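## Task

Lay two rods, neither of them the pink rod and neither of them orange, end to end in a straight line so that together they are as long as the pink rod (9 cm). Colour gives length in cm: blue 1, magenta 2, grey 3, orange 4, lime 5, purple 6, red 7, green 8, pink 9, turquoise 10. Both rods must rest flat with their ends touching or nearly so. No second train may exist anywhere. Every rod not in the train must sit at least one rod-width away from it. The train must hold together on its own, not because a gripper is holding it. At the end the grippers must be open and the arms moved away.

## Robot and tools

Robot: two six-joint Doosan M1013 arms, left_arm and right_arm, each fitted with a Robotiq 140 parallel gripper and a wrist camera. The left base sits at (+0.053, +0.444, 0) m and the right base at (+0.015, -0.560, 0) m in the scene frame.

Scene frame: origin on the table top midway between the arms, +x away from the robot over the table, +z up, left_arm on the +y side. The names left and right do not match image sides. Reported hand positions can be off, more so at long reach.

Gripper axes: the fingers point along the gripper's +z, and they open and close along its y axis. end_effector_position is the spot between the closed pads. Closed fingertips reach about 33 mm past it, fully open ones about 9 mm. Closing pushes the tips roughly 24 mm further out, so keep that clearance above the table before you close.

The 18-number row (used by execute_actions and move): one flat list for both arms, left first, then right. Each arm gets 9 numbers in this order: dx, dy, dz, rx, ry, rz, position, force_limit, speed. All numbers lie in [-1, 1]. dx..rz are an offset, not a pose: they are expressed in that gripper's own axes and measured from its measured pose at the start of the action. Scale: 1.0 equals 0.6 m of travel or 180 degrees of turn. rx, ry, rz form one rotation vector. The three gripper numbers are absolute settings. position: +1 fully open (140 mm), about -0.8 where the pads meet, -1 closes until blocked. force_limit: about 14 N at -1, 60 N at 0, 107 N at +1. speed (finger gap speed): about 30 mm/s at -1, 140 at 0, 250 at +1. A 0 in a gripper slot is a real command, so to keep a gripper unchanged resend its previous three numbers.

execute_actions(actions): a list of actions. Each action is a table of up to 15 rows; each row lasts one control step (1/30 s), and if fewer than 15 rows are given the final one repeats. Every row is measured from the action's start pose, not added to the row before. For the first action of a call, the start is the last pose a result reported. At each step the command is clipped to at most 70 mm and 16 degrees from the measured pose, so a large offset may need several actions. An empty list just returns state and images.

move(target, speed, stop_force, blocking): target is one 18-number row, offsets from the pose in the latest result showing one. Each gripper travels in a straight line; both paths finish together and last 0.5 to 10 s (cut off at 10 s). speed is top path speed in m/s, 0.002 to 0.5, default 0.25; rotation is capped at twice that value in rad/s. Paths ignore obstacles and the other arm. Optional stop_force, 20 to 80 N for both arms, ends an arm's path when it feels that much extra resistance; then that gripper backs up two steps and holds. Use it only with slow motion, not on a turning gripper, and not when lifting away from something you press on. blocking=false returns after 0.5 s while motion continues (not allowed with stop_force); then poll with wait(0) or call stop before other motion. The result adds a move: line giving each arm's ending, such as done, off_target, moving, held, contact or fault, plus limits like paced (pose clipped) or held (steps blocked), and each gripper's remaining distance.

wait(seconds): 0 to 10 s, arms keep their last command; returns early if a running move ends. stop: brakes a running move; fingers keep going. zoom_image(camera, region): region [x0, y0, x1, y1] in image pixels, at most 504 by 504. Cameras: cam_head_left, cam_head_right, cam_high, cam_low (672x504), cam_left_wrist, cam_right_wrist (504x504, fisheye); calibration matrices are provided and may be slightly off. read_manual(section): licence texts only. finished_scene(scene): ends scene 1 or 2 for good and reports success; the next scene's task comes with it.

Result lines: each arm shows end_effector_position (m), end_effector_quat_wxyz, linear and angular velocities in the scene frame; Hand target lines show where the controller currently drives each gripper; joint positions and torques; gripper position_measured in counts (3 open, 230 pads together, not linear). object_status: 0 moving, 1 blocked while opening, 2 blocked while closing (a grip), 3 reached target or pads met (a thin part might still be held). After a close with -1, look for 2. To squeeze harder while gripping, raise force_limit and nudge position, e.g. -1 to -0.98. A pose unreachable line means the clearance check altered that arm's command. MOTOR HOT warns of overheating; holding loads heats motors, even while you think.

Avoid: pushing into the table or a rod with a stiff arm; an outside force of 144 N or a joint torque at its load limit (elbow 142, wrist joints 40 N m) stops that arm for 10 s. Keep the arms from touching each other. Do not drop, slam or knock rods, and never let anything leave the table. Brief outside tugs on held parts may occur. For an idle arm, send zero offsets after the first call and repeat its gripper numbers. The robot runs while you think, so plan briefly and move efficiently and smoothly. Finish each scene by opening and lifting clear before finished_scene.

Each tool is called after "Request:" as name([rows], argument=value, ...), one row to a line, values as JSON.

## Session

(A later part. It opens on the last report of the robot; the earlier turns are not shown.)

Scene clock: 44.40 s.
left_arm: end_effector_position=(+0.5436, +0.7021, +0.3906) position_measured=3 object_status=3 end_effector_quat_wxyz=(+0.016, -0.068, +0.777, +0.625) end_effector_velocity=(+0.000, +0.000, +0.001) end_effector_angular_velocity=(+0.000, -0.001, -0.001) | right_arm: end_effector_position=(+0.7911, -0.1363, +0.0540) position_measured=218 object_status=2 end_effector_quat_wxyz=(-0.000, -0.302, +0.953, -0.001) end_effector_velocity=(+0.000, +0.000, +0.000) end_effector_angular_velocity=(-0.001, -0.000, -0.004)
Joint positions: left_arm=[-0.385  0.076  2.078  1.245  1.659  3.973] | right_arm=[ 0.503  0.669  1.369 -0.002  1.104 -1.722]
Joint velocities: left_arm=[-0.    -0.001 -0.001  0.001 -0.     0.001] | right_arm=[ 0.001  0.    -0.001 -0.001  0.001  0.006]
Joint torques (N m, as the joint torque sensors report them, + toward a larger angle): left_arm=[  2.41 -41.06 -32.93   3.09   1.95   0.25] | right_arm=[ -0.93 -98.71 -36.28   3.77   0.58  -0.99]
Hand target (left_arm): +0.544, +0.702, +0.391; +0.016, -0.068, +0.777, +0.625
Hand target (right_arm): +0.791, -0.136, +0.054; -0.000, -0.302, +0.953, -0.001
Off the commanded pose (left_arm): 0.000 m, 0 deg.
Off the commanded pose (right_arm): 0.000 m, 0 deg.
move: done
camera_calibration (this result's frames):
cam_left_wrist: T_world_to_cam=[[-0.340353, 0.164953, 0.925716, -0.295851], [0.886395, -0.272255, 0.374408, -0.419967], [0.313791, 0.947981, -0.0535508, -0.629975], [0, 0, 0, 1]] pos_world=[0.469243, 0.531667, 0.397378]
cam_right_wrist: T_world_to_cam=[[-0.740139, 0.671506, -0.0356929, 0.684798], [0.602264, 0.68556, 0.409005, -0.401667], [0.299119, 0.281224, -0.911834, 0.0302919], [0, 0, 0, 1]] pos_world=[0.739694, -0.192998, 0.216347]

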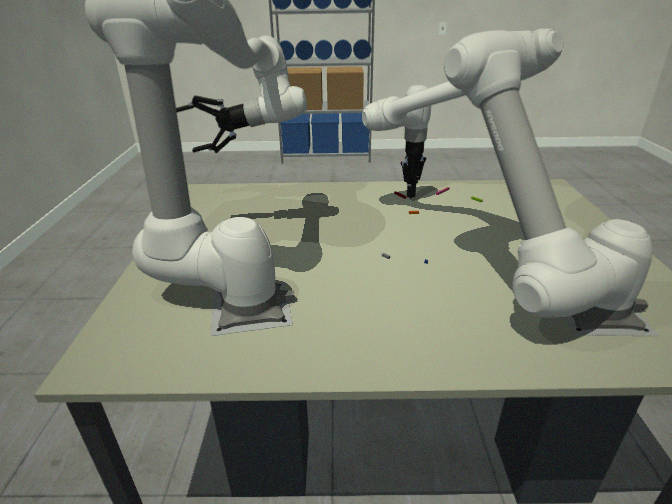

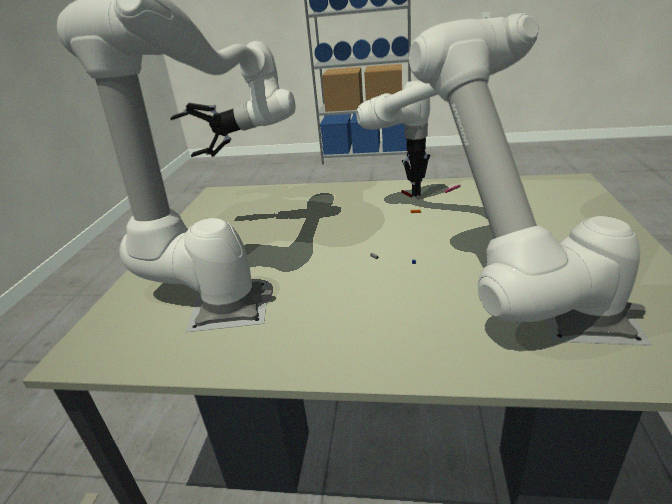

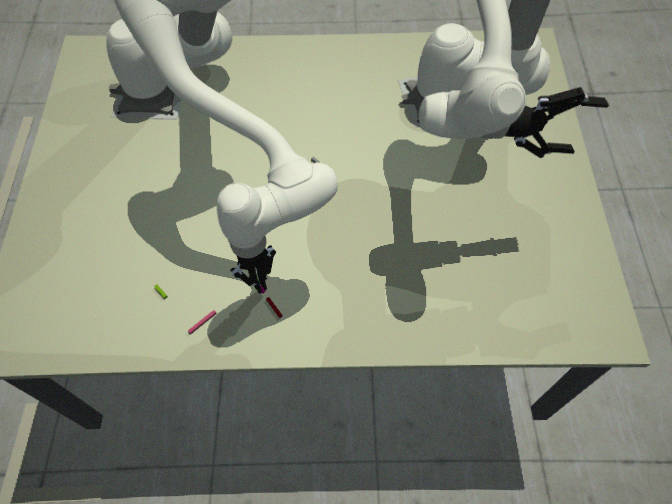

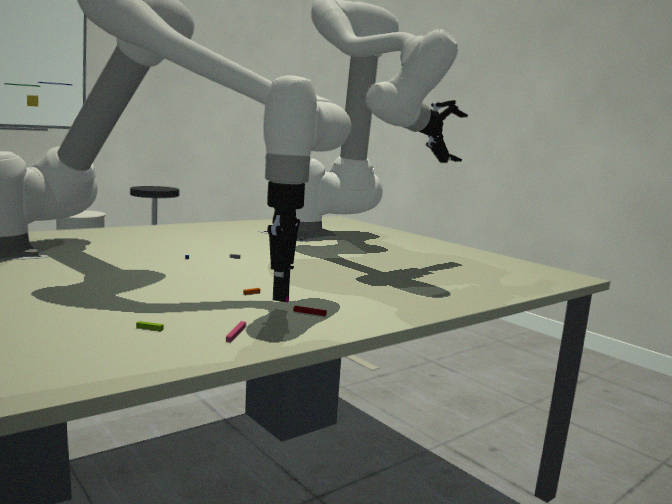

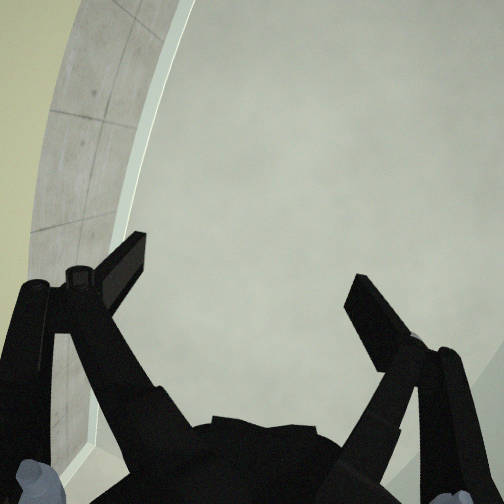

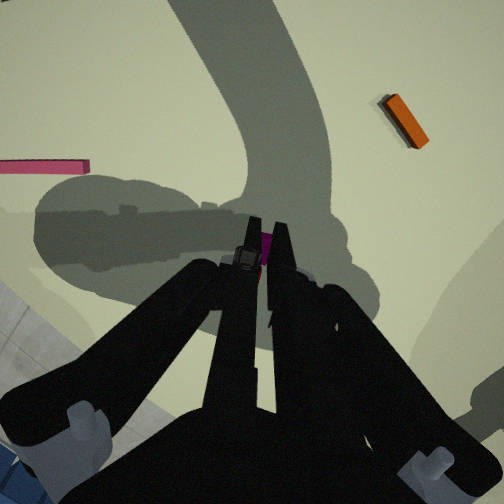

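Request:
move(target=[0,0,0,0,0,0,1,0,0,0,-0.005,0.028,0,0,0,-1,-0.6,-0.4], speed=0.05)

Request:
zoom_image(camera="cam_right_wrist", region=[200, 200, 320, 350])

Request:
zoom_image(camera="cam_low", region=[255, 270, 345, 330])

Request:
zoom_image(camera="cam_high", region=[245, 280, 295, 325])

Scene clock: 50.73 s.
left_arm: end_effector_position=(+0.5436, +0.7021, +0.3906) position_measured=3 object_status=3 end_effector_quat_wxyz=(+0.016, -0.068, +0.777, +0.625) end_effector_velocity=(+0.001, +0.000, +0.000) end_effector_angular_velocity=(-0.001, -0.001, -0.001) | right_arm: end_effector_position=(+0.7929, -0.1388, +0.0373) position_measured=218 object_status=2 end_effector_quat_wxyz=(-0.000, -0.302, +0.953, -0.001) end_effector_velocity=(+0.000, -0.000, -0.001) end_effector_angular_velocity=(+0.000, +0.000, -0.000)
Joint positions: left_arm=[-0.385  0.076  2.078  1.245  1.659  3.973] | right_arm=[ 0.499  0.683  1.379 -0.002  1.08  -1.725]
Joint velocities: left_arm=[ 0.    -0.    -0.     0.    -0.001  0.   ] | right_arm=[-0.     0.001  0.001  0.001 -0.001 -0.   ]
Joint torques (N m, as the joint torque sensors report them, + toward a larger angle): left_arm=[  2.41 -41.45 -32.89   3.09   1.97   0.28] | right_arm=[   1.21 -101.99  -35.56    3.87    0.42   -0.49]
Hand target (left_arm): +0.544, +0.702, +0.391; +0.016, -0.068, +0.777, +0.625
Hand target (right_arm): +0.793, -0.139, +0.037; -0.000, -0.302, +0.953, -0.001
Off the commanded pose (left_arm): 0.000 m, 0 deg.
Off the commanded pose (right_arm): 0.000 m, 0 deg.
move: done
camera_calibration (this result's frames):
cam_left_wrist: T_world_to_cam=[[-0.340353, 0.164953, 0.925716, -0.295851], [0.886395, -0.272255, 0.374408, -0.419967], [0.313791, 0.947981, -0.0535506, -0.629975], [0, 0, 0, 1]] pos_world=[0.469243, 0.531667, 0.397378]
cam_right_wrist: T_world_to_cam=[[-0.74017, 0.671469, -0.0357361, 0.68717], [0.602219, 0.685602, 0.409001, -0.39415], [0.299132, 0.281209, -0.911834, 0.0152111], [0, 0, 0, 1]] pos_world=[0.741437, -0.195461, 0.199634]

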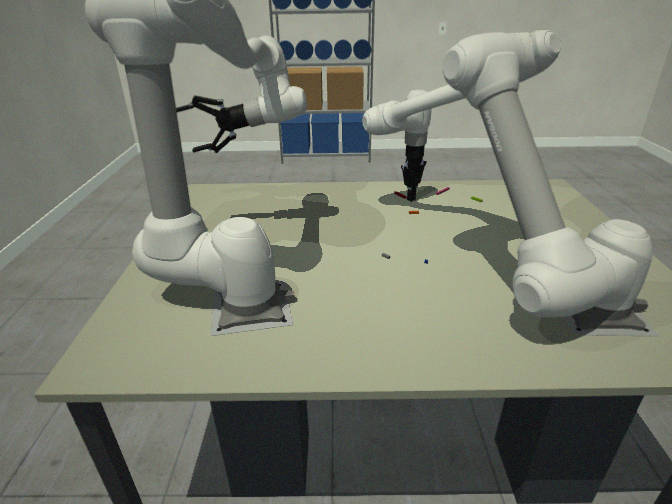

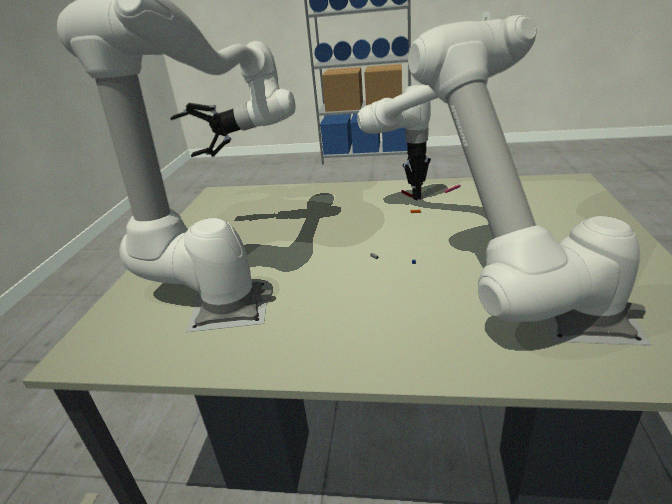

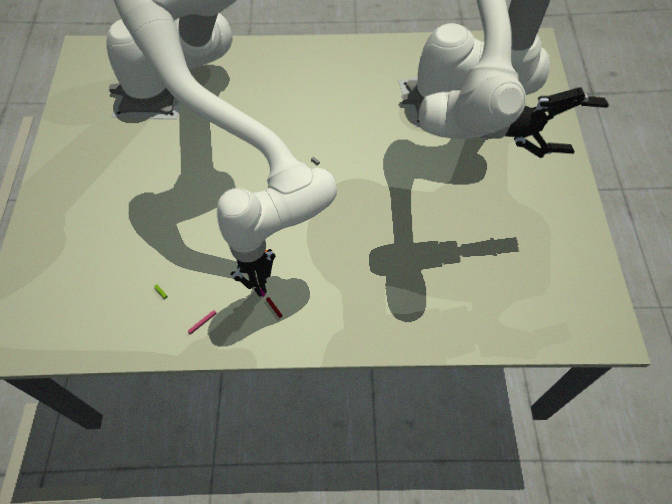

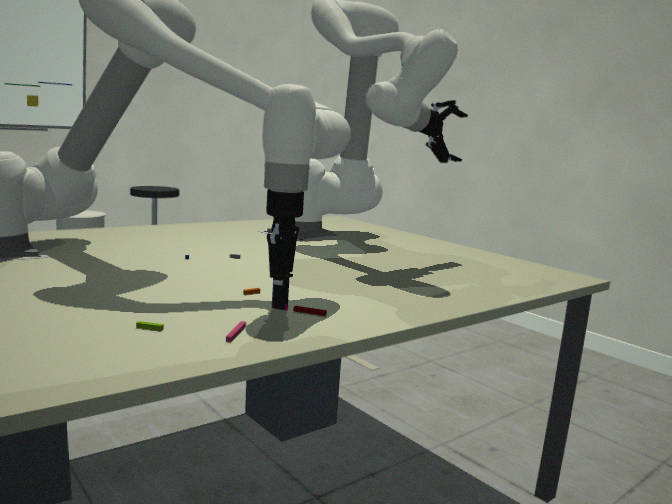

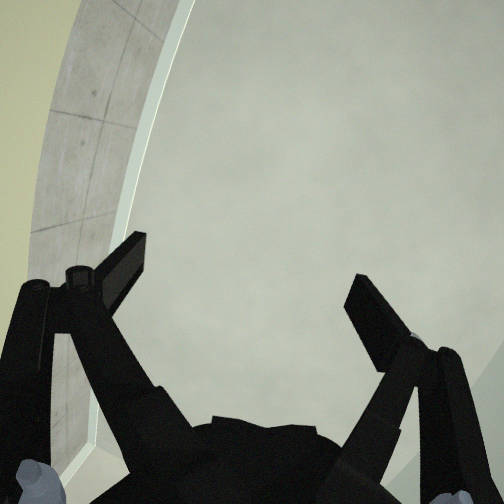

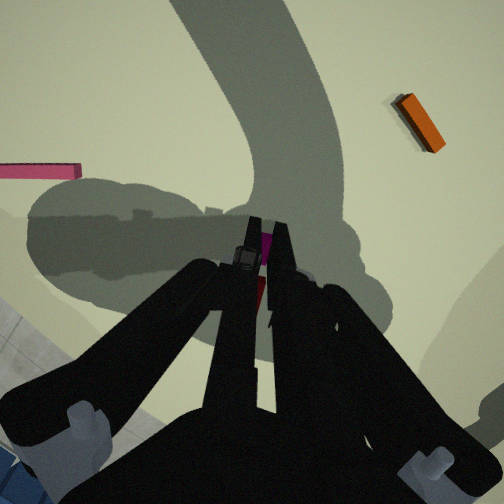

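Region (200, 200, 320, 350) of cam_right_wrist's 504x504 image, scaled by 3.360, with more detail than that image has; it fills the left 403 columns of this view, and the rest is white.

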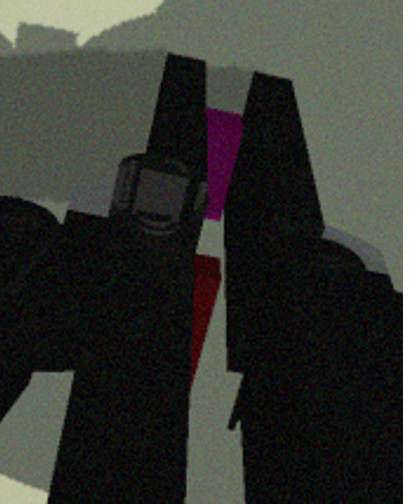

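Region (255, 270, 345, 330) of cam_low's 672x504 image, scaled by 5.600, with more detail than that image has.

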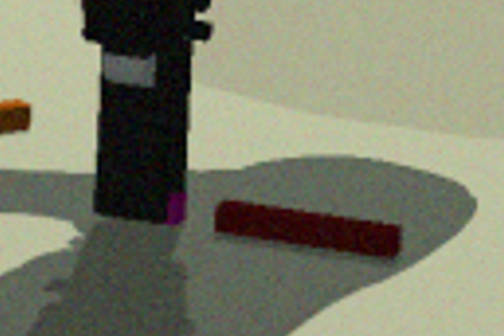

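Region (245, 280, 295, 325) of cam_high's 672x504 image, scaled by 10.080, with more detail than that image has; it fills the top 454 rows of this view, and the rest is white.

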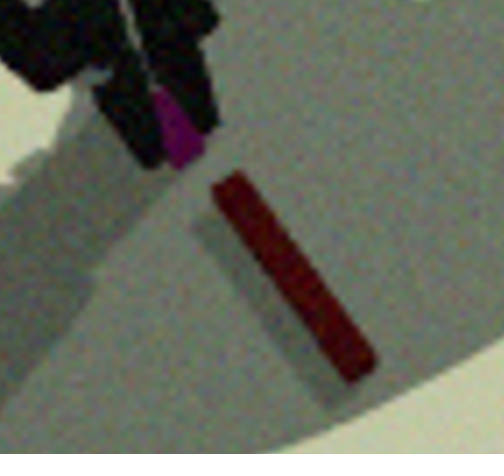

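Request:
move(target=[0,0,0,0,0,0,1,0,0,-0.019,0.003,0.0015,0,0,0,-1,-0.6,-0.4], speed=0.02)

Request:
execute_actions([
  [[0,0,0,0,0,0,1,0,0,0,0,0,0,0,0,-0.4,-0.6,-0.6]],
])

Request:
zoom_image(camera="cam_right_wrist", region=[200, 200, 320, 350])

Request:
zoom_image(camera="cam_high", region=[245, 280, 295, 325])

Scene clock: 58.47 s.
left_arm: end_effector_position=(+0.5436, +0.7021, +0.3906) position_measured=3 object_status=3 end_effector_quat_wxyz=(+0.016, -0.068, +0.777, +0.625) end_effector_velocity=(-0.001, +0.000, -0.001) end_effector_angular_velocity=(+0.001, +0.002, +0.000) | right_arm: end_effector_position=(+0.8011, -0.1308, +0.0364) position_measured=218 object_status=2 end_effector_quat_wxyz=(-0.000, -0.302, +0.953, -0.001) end_effector_velocity=(+0.001, +0.001, -0.000) end_effector_angular_velocity=(-0.001, -0.000, +0.001)
Joint positions: left_arm=[-0.385  0.076  2.078  1.245  1.659  3.973] | right_arm=[ 0.503  0.7    1.351 -0.002  1.092 -1.721]
Joint velocities: left_arm=[ 0.     0.     0.002  0.001  0.    -0.   ] | right_arm=[ 0.001  0.002 -0.002 -0.002  0.001  0.   ]
Joint torques (N m, as the joint torque sensors report them, + toward a larger angle): left_arm=[  0.99 -40.13 -32.42   3.18   1.93   0.23] | right_arm=[   0.7  -105.23  -35.04    3.82    0.2    -0.61]
Hand target (left_arm): +0.544, +0.702, +0.391; +0.016, -0.068, +0.777, +0.625
Hand target (right_arm): +0.801, -0.131, +0.036; -0.000, -0.302, +0.953, -0.001
Off the commanded pose (left_arm): 0.000 m, 0 deg.
Off the commanded pose (right_arm): 0.000 m, 0 deg.
move: done
camera_calibration (this result's frames):
cam_left_wrist: T_world_to_cam=[[-0.340352, 0.164953, 0.925716, -0.295851], [0.886395, -0.272255, 0.374408, -0.419967], [0.313791, 0.947981, -0.0535507, -0.629975], [0, 0, 0, 1]] pos_world=[0.469243, 0.531667, 0.397378]
cam_right_wrist: T_world_to_cam=[[-0.740144, 0.671501, -0.0356953, 0.687863], [0.602251, 0.685558, 0.409028, -0.404264], [0.299134, 0.281242, -0.911823, 0.00969304], [0, 0, 0, 1]] pos_world=[0.749686, -0.18748, 0.198747]

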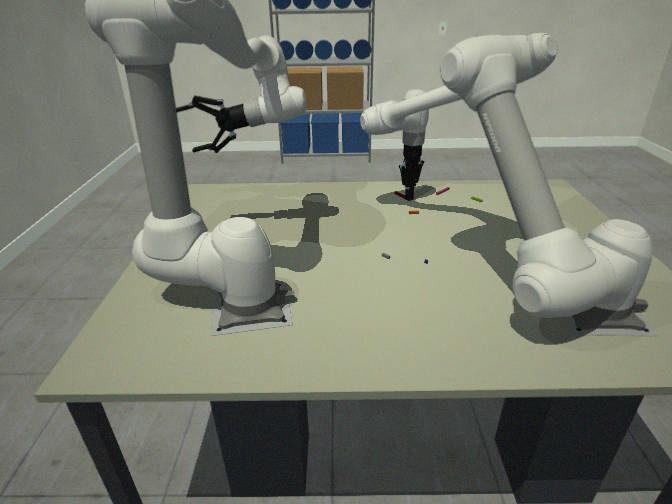

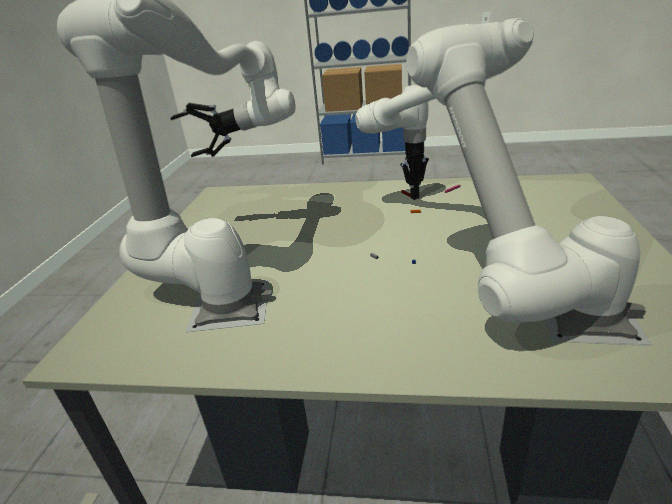

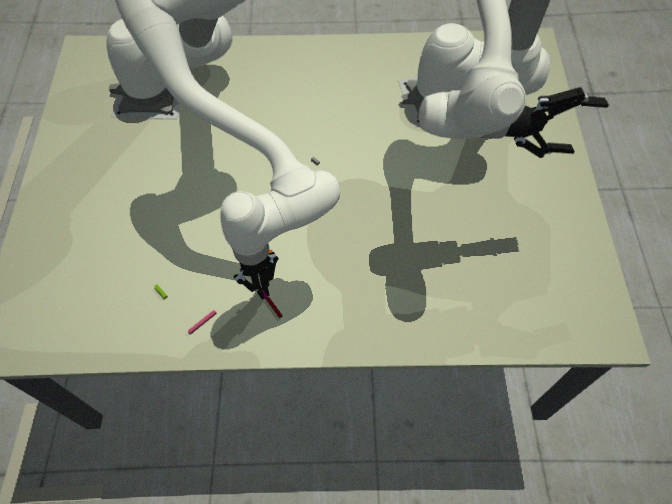

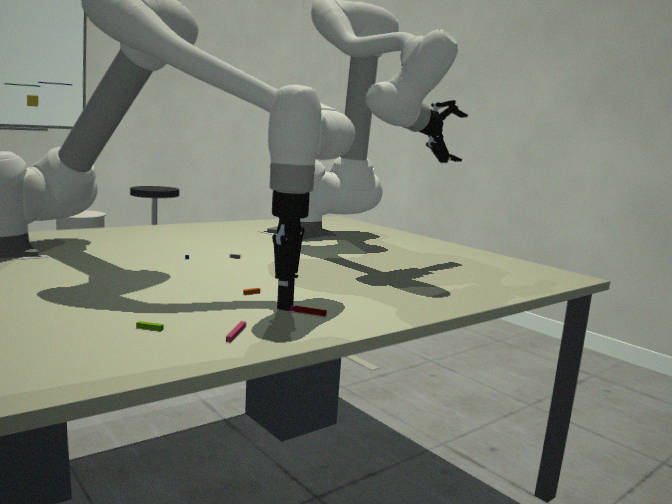

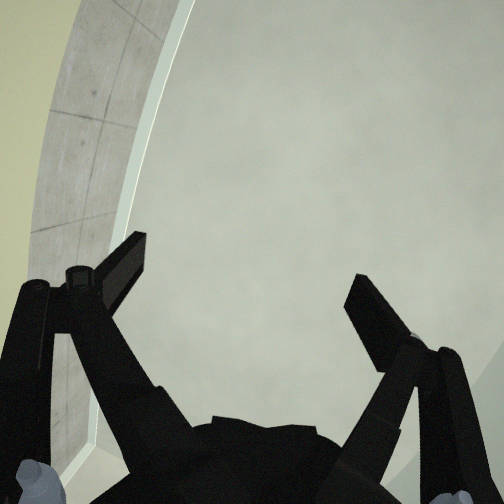

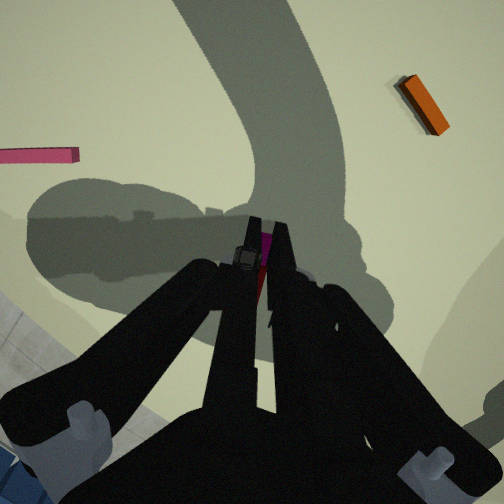

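Scene clock: 58.97 s.
left_arm: end_effector_position=(+0.5436, +0.7021, +0.3906) position_measured=3 object_status=3 end_effector_quat_wxyz=(+0.016, -0.068, +0.777, +0.625) end_effector_velocity=(-0.000, -0.000, -0.000) end_effector_angular_velocity=(-0.001, +0.001, +0.001) | right_arm: end_effector_position=(+0.8011, -0.1308, +0.0364) position_measured=179 object_status=0 end_effector_quat_wxyz=(-0.000, -0.302, +0.953, -0.001) end_effector_velocity=(+0.000, -0.000, -0.000) end_effector_angular_velocity=(+0.000, -0.000, -0.000)
Joint positions: left_arm=[-0.385  0.076  2.078  1.245  1.659  3.973] | right_arm=[ 0.503  0.7    1.351 -0.002  1.092 -1.721]
Joint velocities: left_arm=[-0.     0.001 -0.    -0.001  0.     0.001] | right_arm=[-0.  0. -0.  0. -0. -0.]
Joint torques (N m, as the joint torque sensors report them, + toward a larger angle): left_arm=[  2.02 -41.25 -32.62   3.09   1.99   0.15] | right_arm=[  -0.78 -103.2   -35.17    3.78    0.15   -0.72]
Hand target (left_arm): +0.544, +0.702, +0.391; +0.016, -0.068, +0.777, +0.625
Hand target (right_arm): +0.801, -0.131, +0.036; -0.000, -0.302, +0.953, -0.001
Off the commanded pose (left_arm): 0.000 m, 0 deg.
Off the commanded pose (right_arm): 0.000 m, 0 deg.
camera_calibration (this result's frames):
cam_left_wrist: T_world_to_cam=[[-0.340353, 0.164953, 0.925716, -0.295851], [0.886395, -0.272255, 0.374409, -0.419967], [0.313791, 0.947981, -0.0535508, -0.629975], [0, 0, 0, 1]] pos_world=[0.469243, 0.531667, 0.397378]
cam_right_wrist: T_world_to_cam=[[-0.740144, 0.671501, -0.0356954, 0.687865], [0.602251, 0.685558, 0.409029, -0.404283], [0.299134, 0.281242, -0.911823, 0.00968349], [0, 0, 0, 1]] pos_world=[0.749702, -0.187466, 0.198746]

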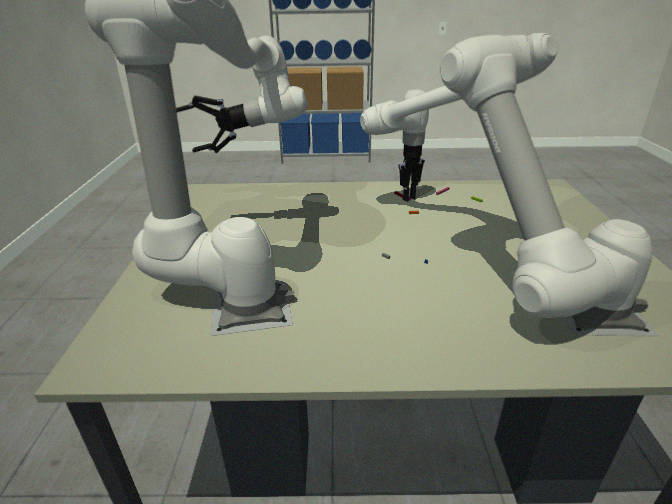

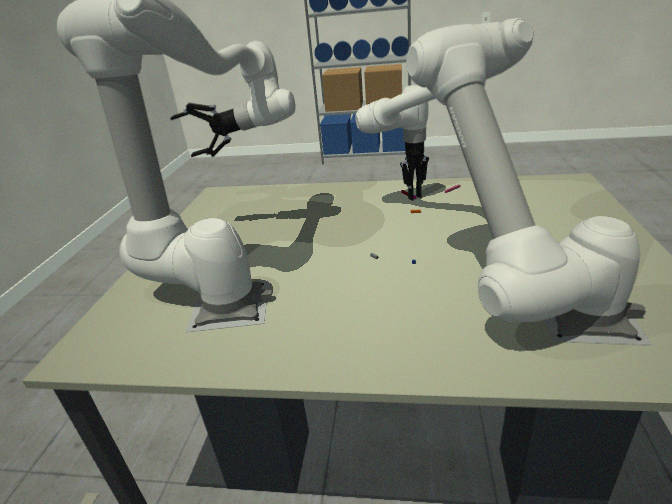

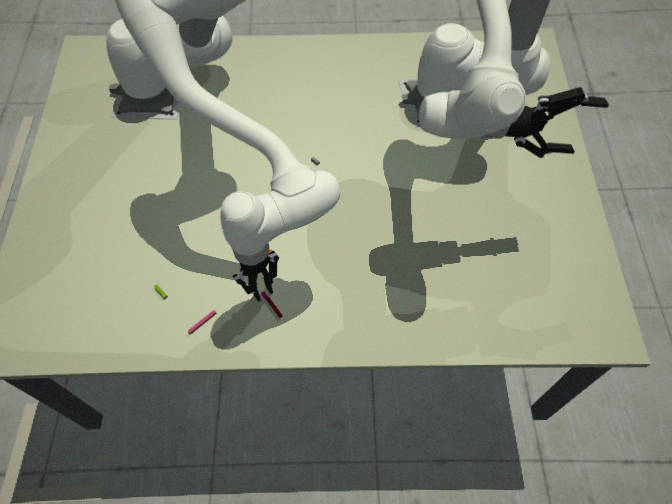

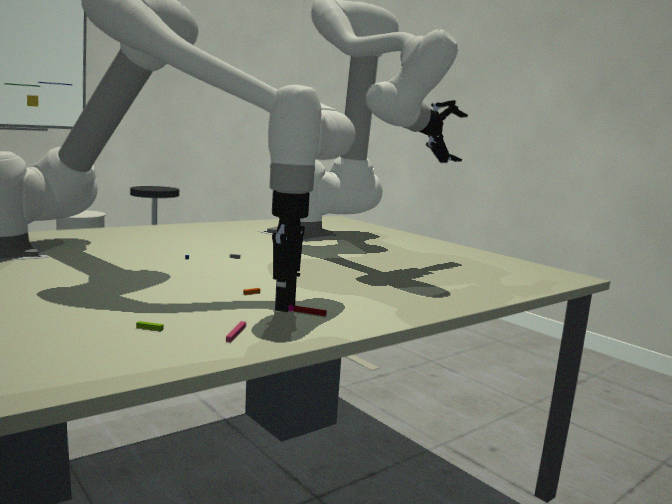

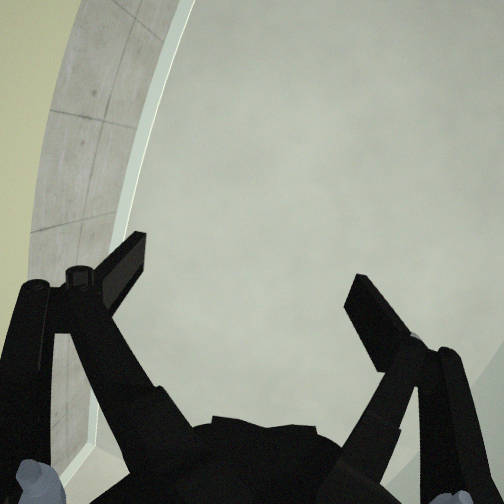

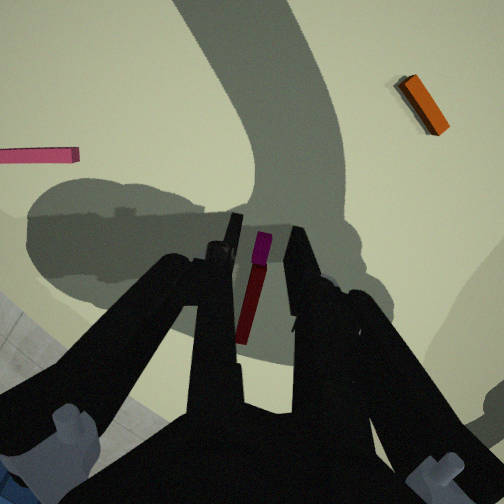

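Region (200, 200, 320, 350) of cam_right_wrist's 504x504 image, scaled by 3.360, with more detail than that image has; it fills the left 403 columns of this view, and the rest is white.

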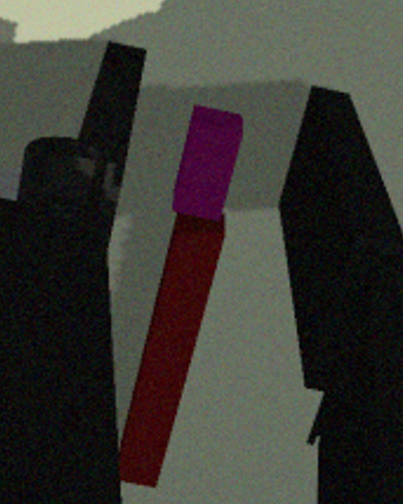

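Region (245, 280, 295, 325) of cam_high's 672x504 image, scaled by 10.080, with more detail than that image has; it fills the top 454 rows of this view, and the rest is white.

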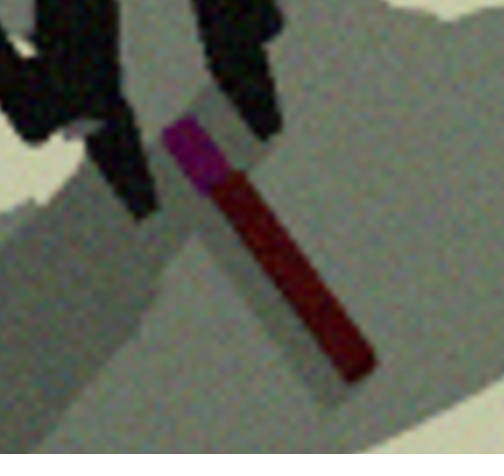

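Request:
execute_actions([
  [[0,0,0,0,0,0,1,0,0,0,0,0,0,0,0,-1,-0.6,-0.5]],
  [[0,0,0,0,0,0,1,0,0,0,0.0022,0,0,0,0,-1,-0.6,-0.5],[0,0,0,0,0,0,1,0,0,0,0.0022,0,0,0,0,-1,-0.6,-0.5],[0,0,0,0,0,0,1,0,0,0,0.0022,0,0,0,0,-1,-0.6,-0.5],[0,0,0,0,0,0,1,0,0,-0.002,0.0022,0,0,0,0,-1,-0.6,-0.5],[0,0,0,0,0,0,1,0,0,-0.002,0.0022,0,0,0,0,-1,-0.6,-0.5],[0,0,0,0,0,0,1,0,0,-0.004,0.0022,0,0,0,0,-1,-0.6,-0.5],[0,0,0,0,0,0,1,0,0,-0.004,0.0022,0,0,0,0,-1,-0.6,-0.5],[0,0,0,0,0,0,1,0,0,-0.006,0.0022,0,0,0,0,-1,-0.6,-0.5]],
  [[0,0,0,0,0,0,1,0,0,0,0,0,0,0,0,-0.4,-0.6,-0.6]],
])

Request:
move(target=[0,0,0,0,0,0,1,0,0,0.03,0,-0.2,0,0,0,-0.4,-0.6,-0.6])

Request:
zoom_image(camera="cam_right_wrist", region=[210, 180, 310, 290])

Request:
zoom_image(camera="cam_high", region=[245, 280, 295, 325])

Request:
zoom_image(camera="cam_low", region=[275, 290, 335, 330])

Scene clock: 69.67 s.
left_arm: end_effector_position=(+0.5436, +0.7021, +0.3906) position_measured=3 object_status=3 end_effector_quat_wxyz=(+0.016, -0.068, +0.777, +0.625) end_effector_velocity=(+0.000, +0.000, +0.001) end_effector_angular_velocity=(-0.000, -0.001, +0.001) | right_arm: end_effector_position=(+0.8033, -0.1277, +0.0364) position_measured=179 object_status=0 end_effector_quat_wxyz=(-0.000, -0.302, +0.953, -0.001) end_effector_velocity=(-0.000, +0.001, +0.001) end_effector_angular_velocity=(+0.002, -0.001, +0.000)
Joint positions: left_arm=[-0.385  0.076  2.078  1.245  1.659  3.973] | right_arm=[ 0.505  0.704  1.342 -0.002  1.096 -1.719]
Joint velocities: left_arm=[ 0.    -0.001 -0.001 -0.     0.001  0.001] | right_arm=[ 0.001 -0.001 -0.     0.001  0.     0.   ]
Joint torques (N m, as the joint torque sensors report them, + toward a larger angle): left_arm=[  2.09 -40.77 -33.15   3.12   2.     0.26] | right_arm=[  -1.85 -102.51  -35.92    4.08    0.39   -0.43]
Hand target (left_arm): +0.544, +0.702, +0.391; +0.016, -0.068, +0.777, +0.625
Hand target (right_arm): +0.803, -0.128, +0.036; -0.000, -0.302, +0.953, -0.001
Off the commanded pose (left_arm): 0.000 m, 0 deg.
Off the commanded pose (right_arm): 0.000 m, 0 deg.
camera_calibration (this result's frames):
cam_left_wrist: T_world_to_cam=[[-0.340352, 0.164953, 0.925716, -0.295851], [0.886395, -0.272255, 0.374408, -0.419967], [0.313791, 0.947981, -0.0535508, -0.629974], [0, 0, 0, 1]] pos_world=[0.469243, 0.531667, 0.397378]
cam_right_wrist: T_world_to_cam=[[-0.740142, 0.671503, -0.035698, 0.687355], [0.602255, 0.68556, 0.40902, -0.407694], [0.299131, 0.281234, -0.911827, 0.00817491], [0, 0, 0, 1]] pos_world=[0.75183, -0.184361, 0.198746]

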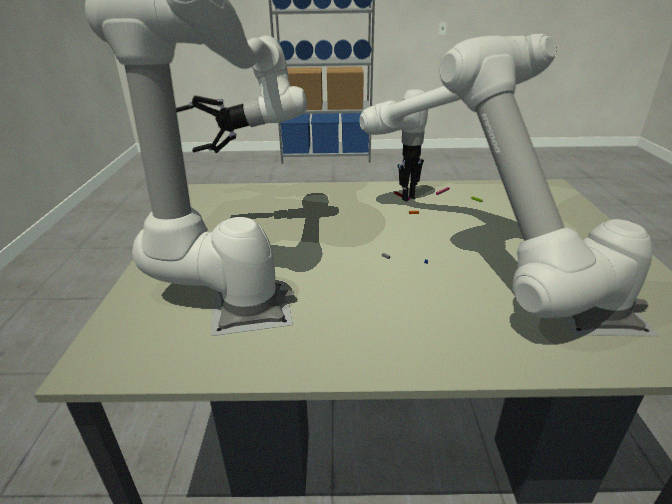

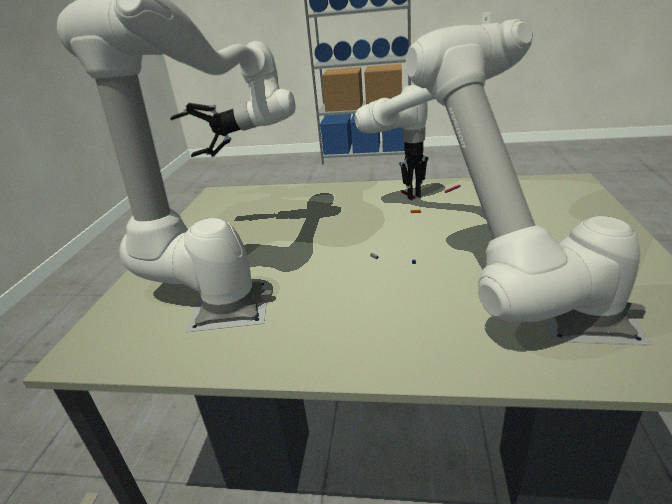

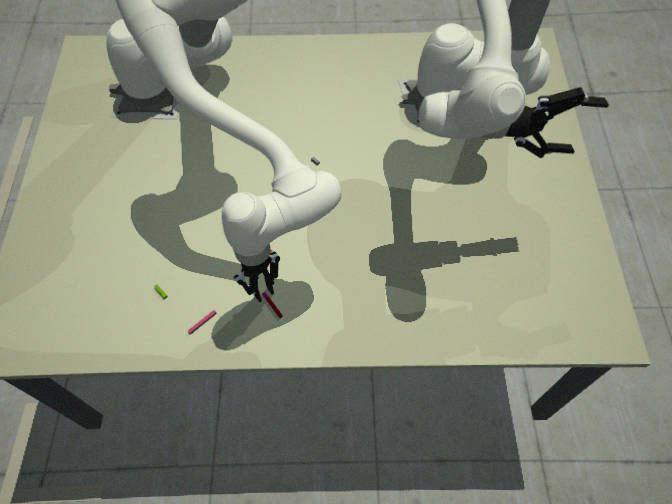

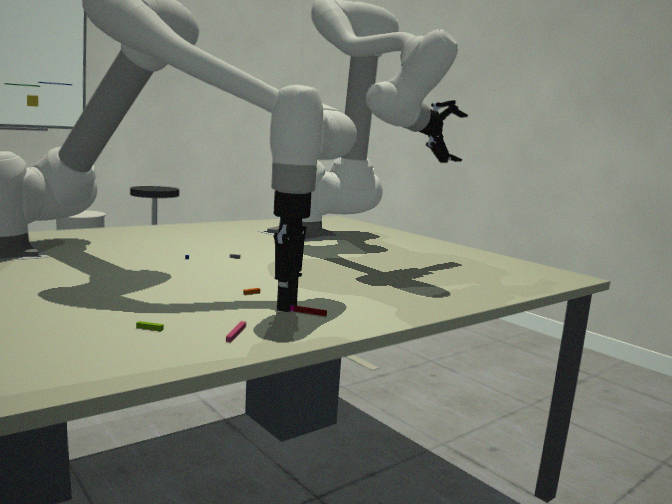

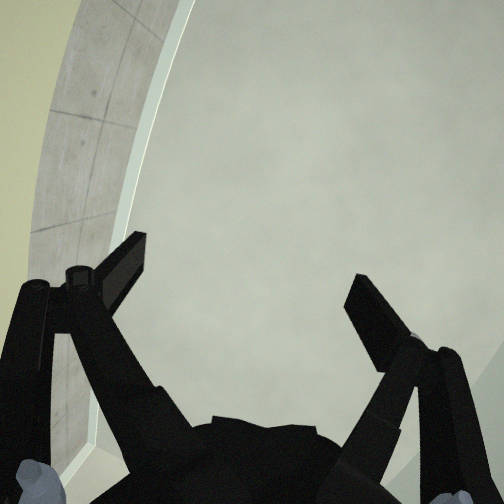

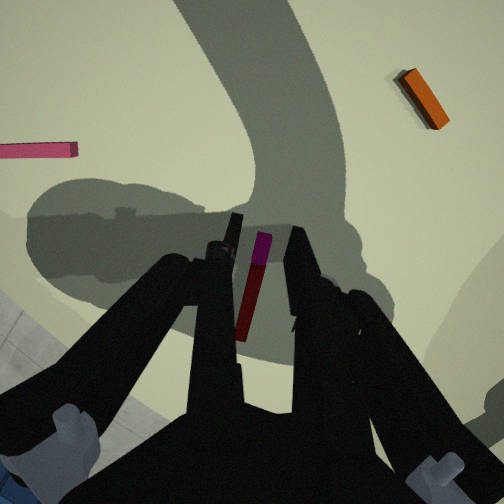

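Scene clock: 70.63 s.
left_arm: end_effector_position=(+0.5436, +0.7021, +0.3906) position_measured=3 object_status=3 end_effector_quat_wxyz=(+0.016, -0.068, +0.777, +0.625) end_effector_velocity=(+0.000, +0.000, -0.001) end_effector_angular_velocity=(+0.002, +0.002, -0.002) | right_arm: end_effector_position=(+0.7884, -0.1380, +0.1562) position_measured=179 object_status=3 end_effector_quat_wxyz=(-0.000, -0.302, +0.953, -0.001) end_effector_velocity=(-0.000, +0.000, -0.000) end_effector_angular_velocity=(-0.000, +0.001, +0.000)
Joint positions: left_arm=[-0.385  0.076  2.078  1.245  1.659  3.973] | right_arm=[ 0.502  0.599  1.291 -0.002  1.252 -1.722]
Joint velocities: left_arm=[ 0.     0.001  0.002  0.002 -0.001  0.   ] | right_arm=[ 0.     0.001 -0.001  0.     0.001 -0.   ]
Joint torques (N m, as the joint torque sensors report them, + toward a larger angle): left_arm=[  1.86 -41.68 -32.38   3.16   1.95   0.19] | right_arm=[ -0.63 -94.44 -37.44   4.14   0.6   -0.57]
Hand target (left_arm): +0.544, +0.702, +0.391; +0.016, -0.068, +0.777, +0.625
Hand target (right_arm): +0.788, -0.138, +0.156; -0.000, -0.302, +0.953, -0.001
Off the commanded pose (left_arm): 0.000 m, 0 deg.
Off the commanded pose (right_arm): 0.000 m, 0 deg.
move: done
camera_calibration (this result's frames):
cam_left_wrist: T_world_to_cam=[[-0.340353, 0.164953, 0.925716, -0.295851], [0.886395, -0.272255, 0.374409, -0.419967], [0.313791, 0.947981, -0.0535507, -0.629975], [0, 0, 0, 1]] pos_world=[0.469243, 0.531667, 0.397378]
cam_right_wrist: T_world_to_cam=[[-0.740067, 0.671584, -0.0357206, 0.687465], [0.602344, 0.685518, 0.408958, -0.440774], [0.299136, 0.28114, -0.911854, 0.12478], [0, 0, 0, 1]] pos_world=[0.736942, -0.194612, 0.318595]

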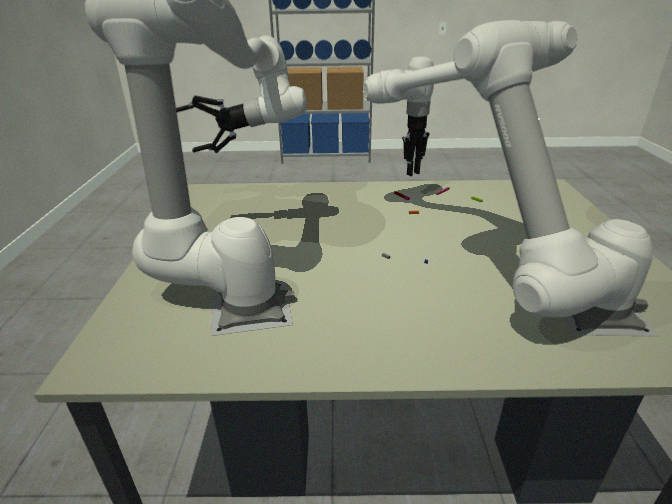

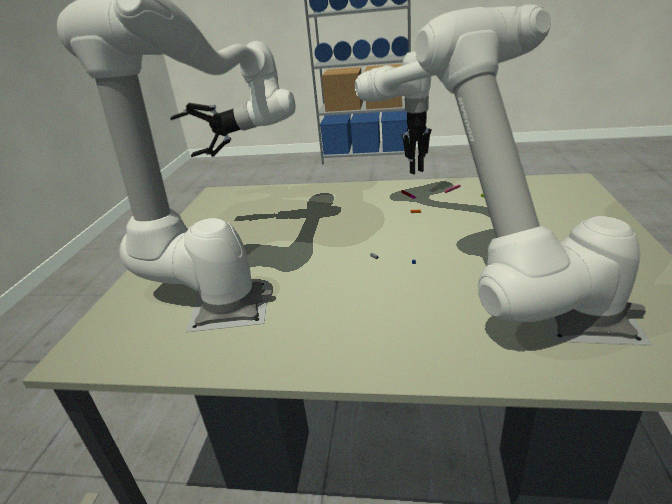

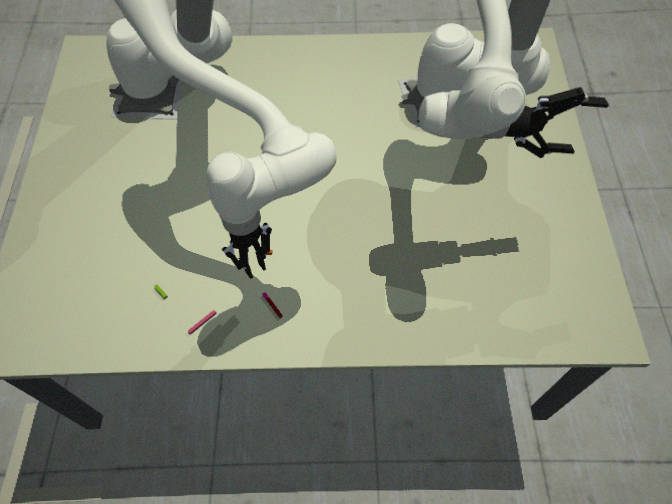

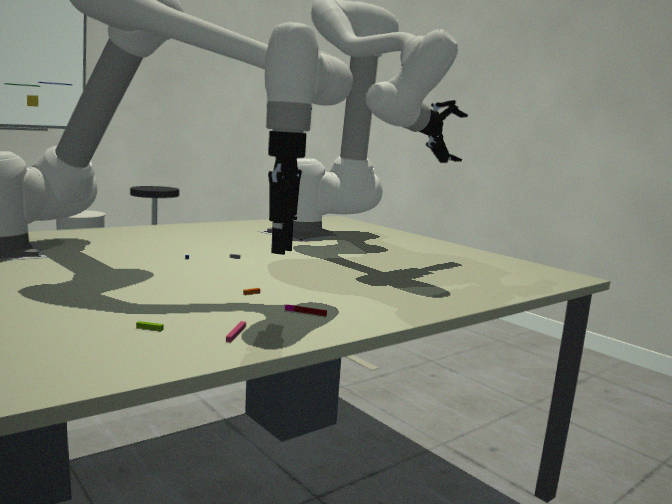

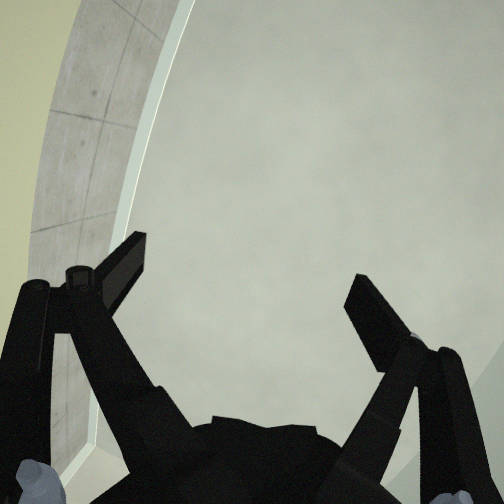

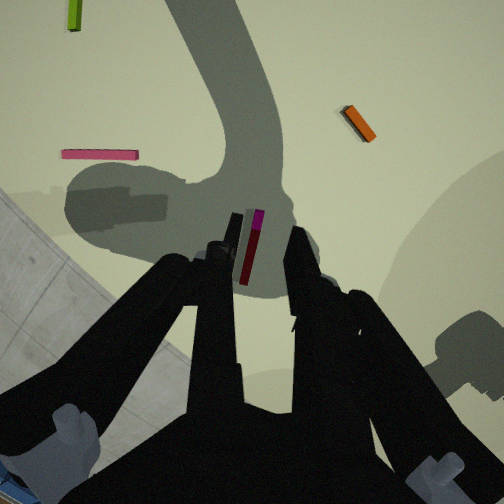

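Region (210, 180, 310, 290) of cam_right_wrist's 504x504 image, scaled by 4.582, with more detail than that image has; it fills the left 458 columns of this view, and the rest is white.

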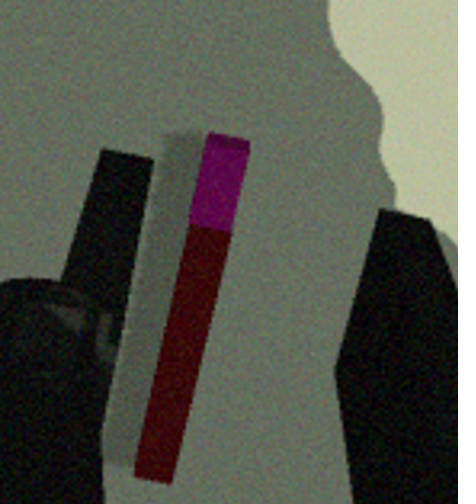

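Region (245, 280, 295, 325) of cam_high's 672x504 image, scaled by 10.080, with more detail than that image has; it fills the top 454 rows of this view, and the rest is white.

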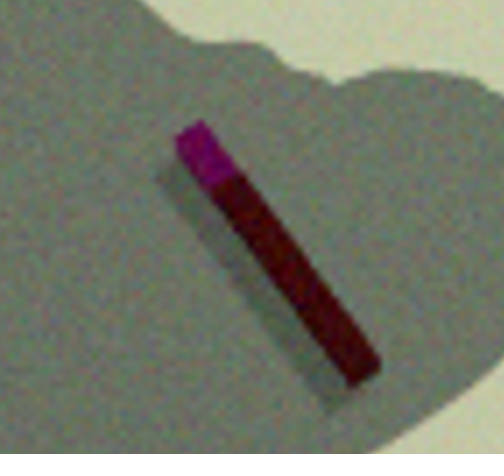

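Region (275, 290, 335, 330) of cam_low's 672x504 image, scaled by 8.400, with more detail than that image has.

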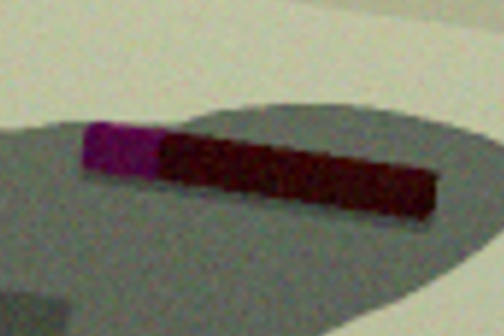

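Request:
finished_scene(scene=2)

The scene is finished: the task was done.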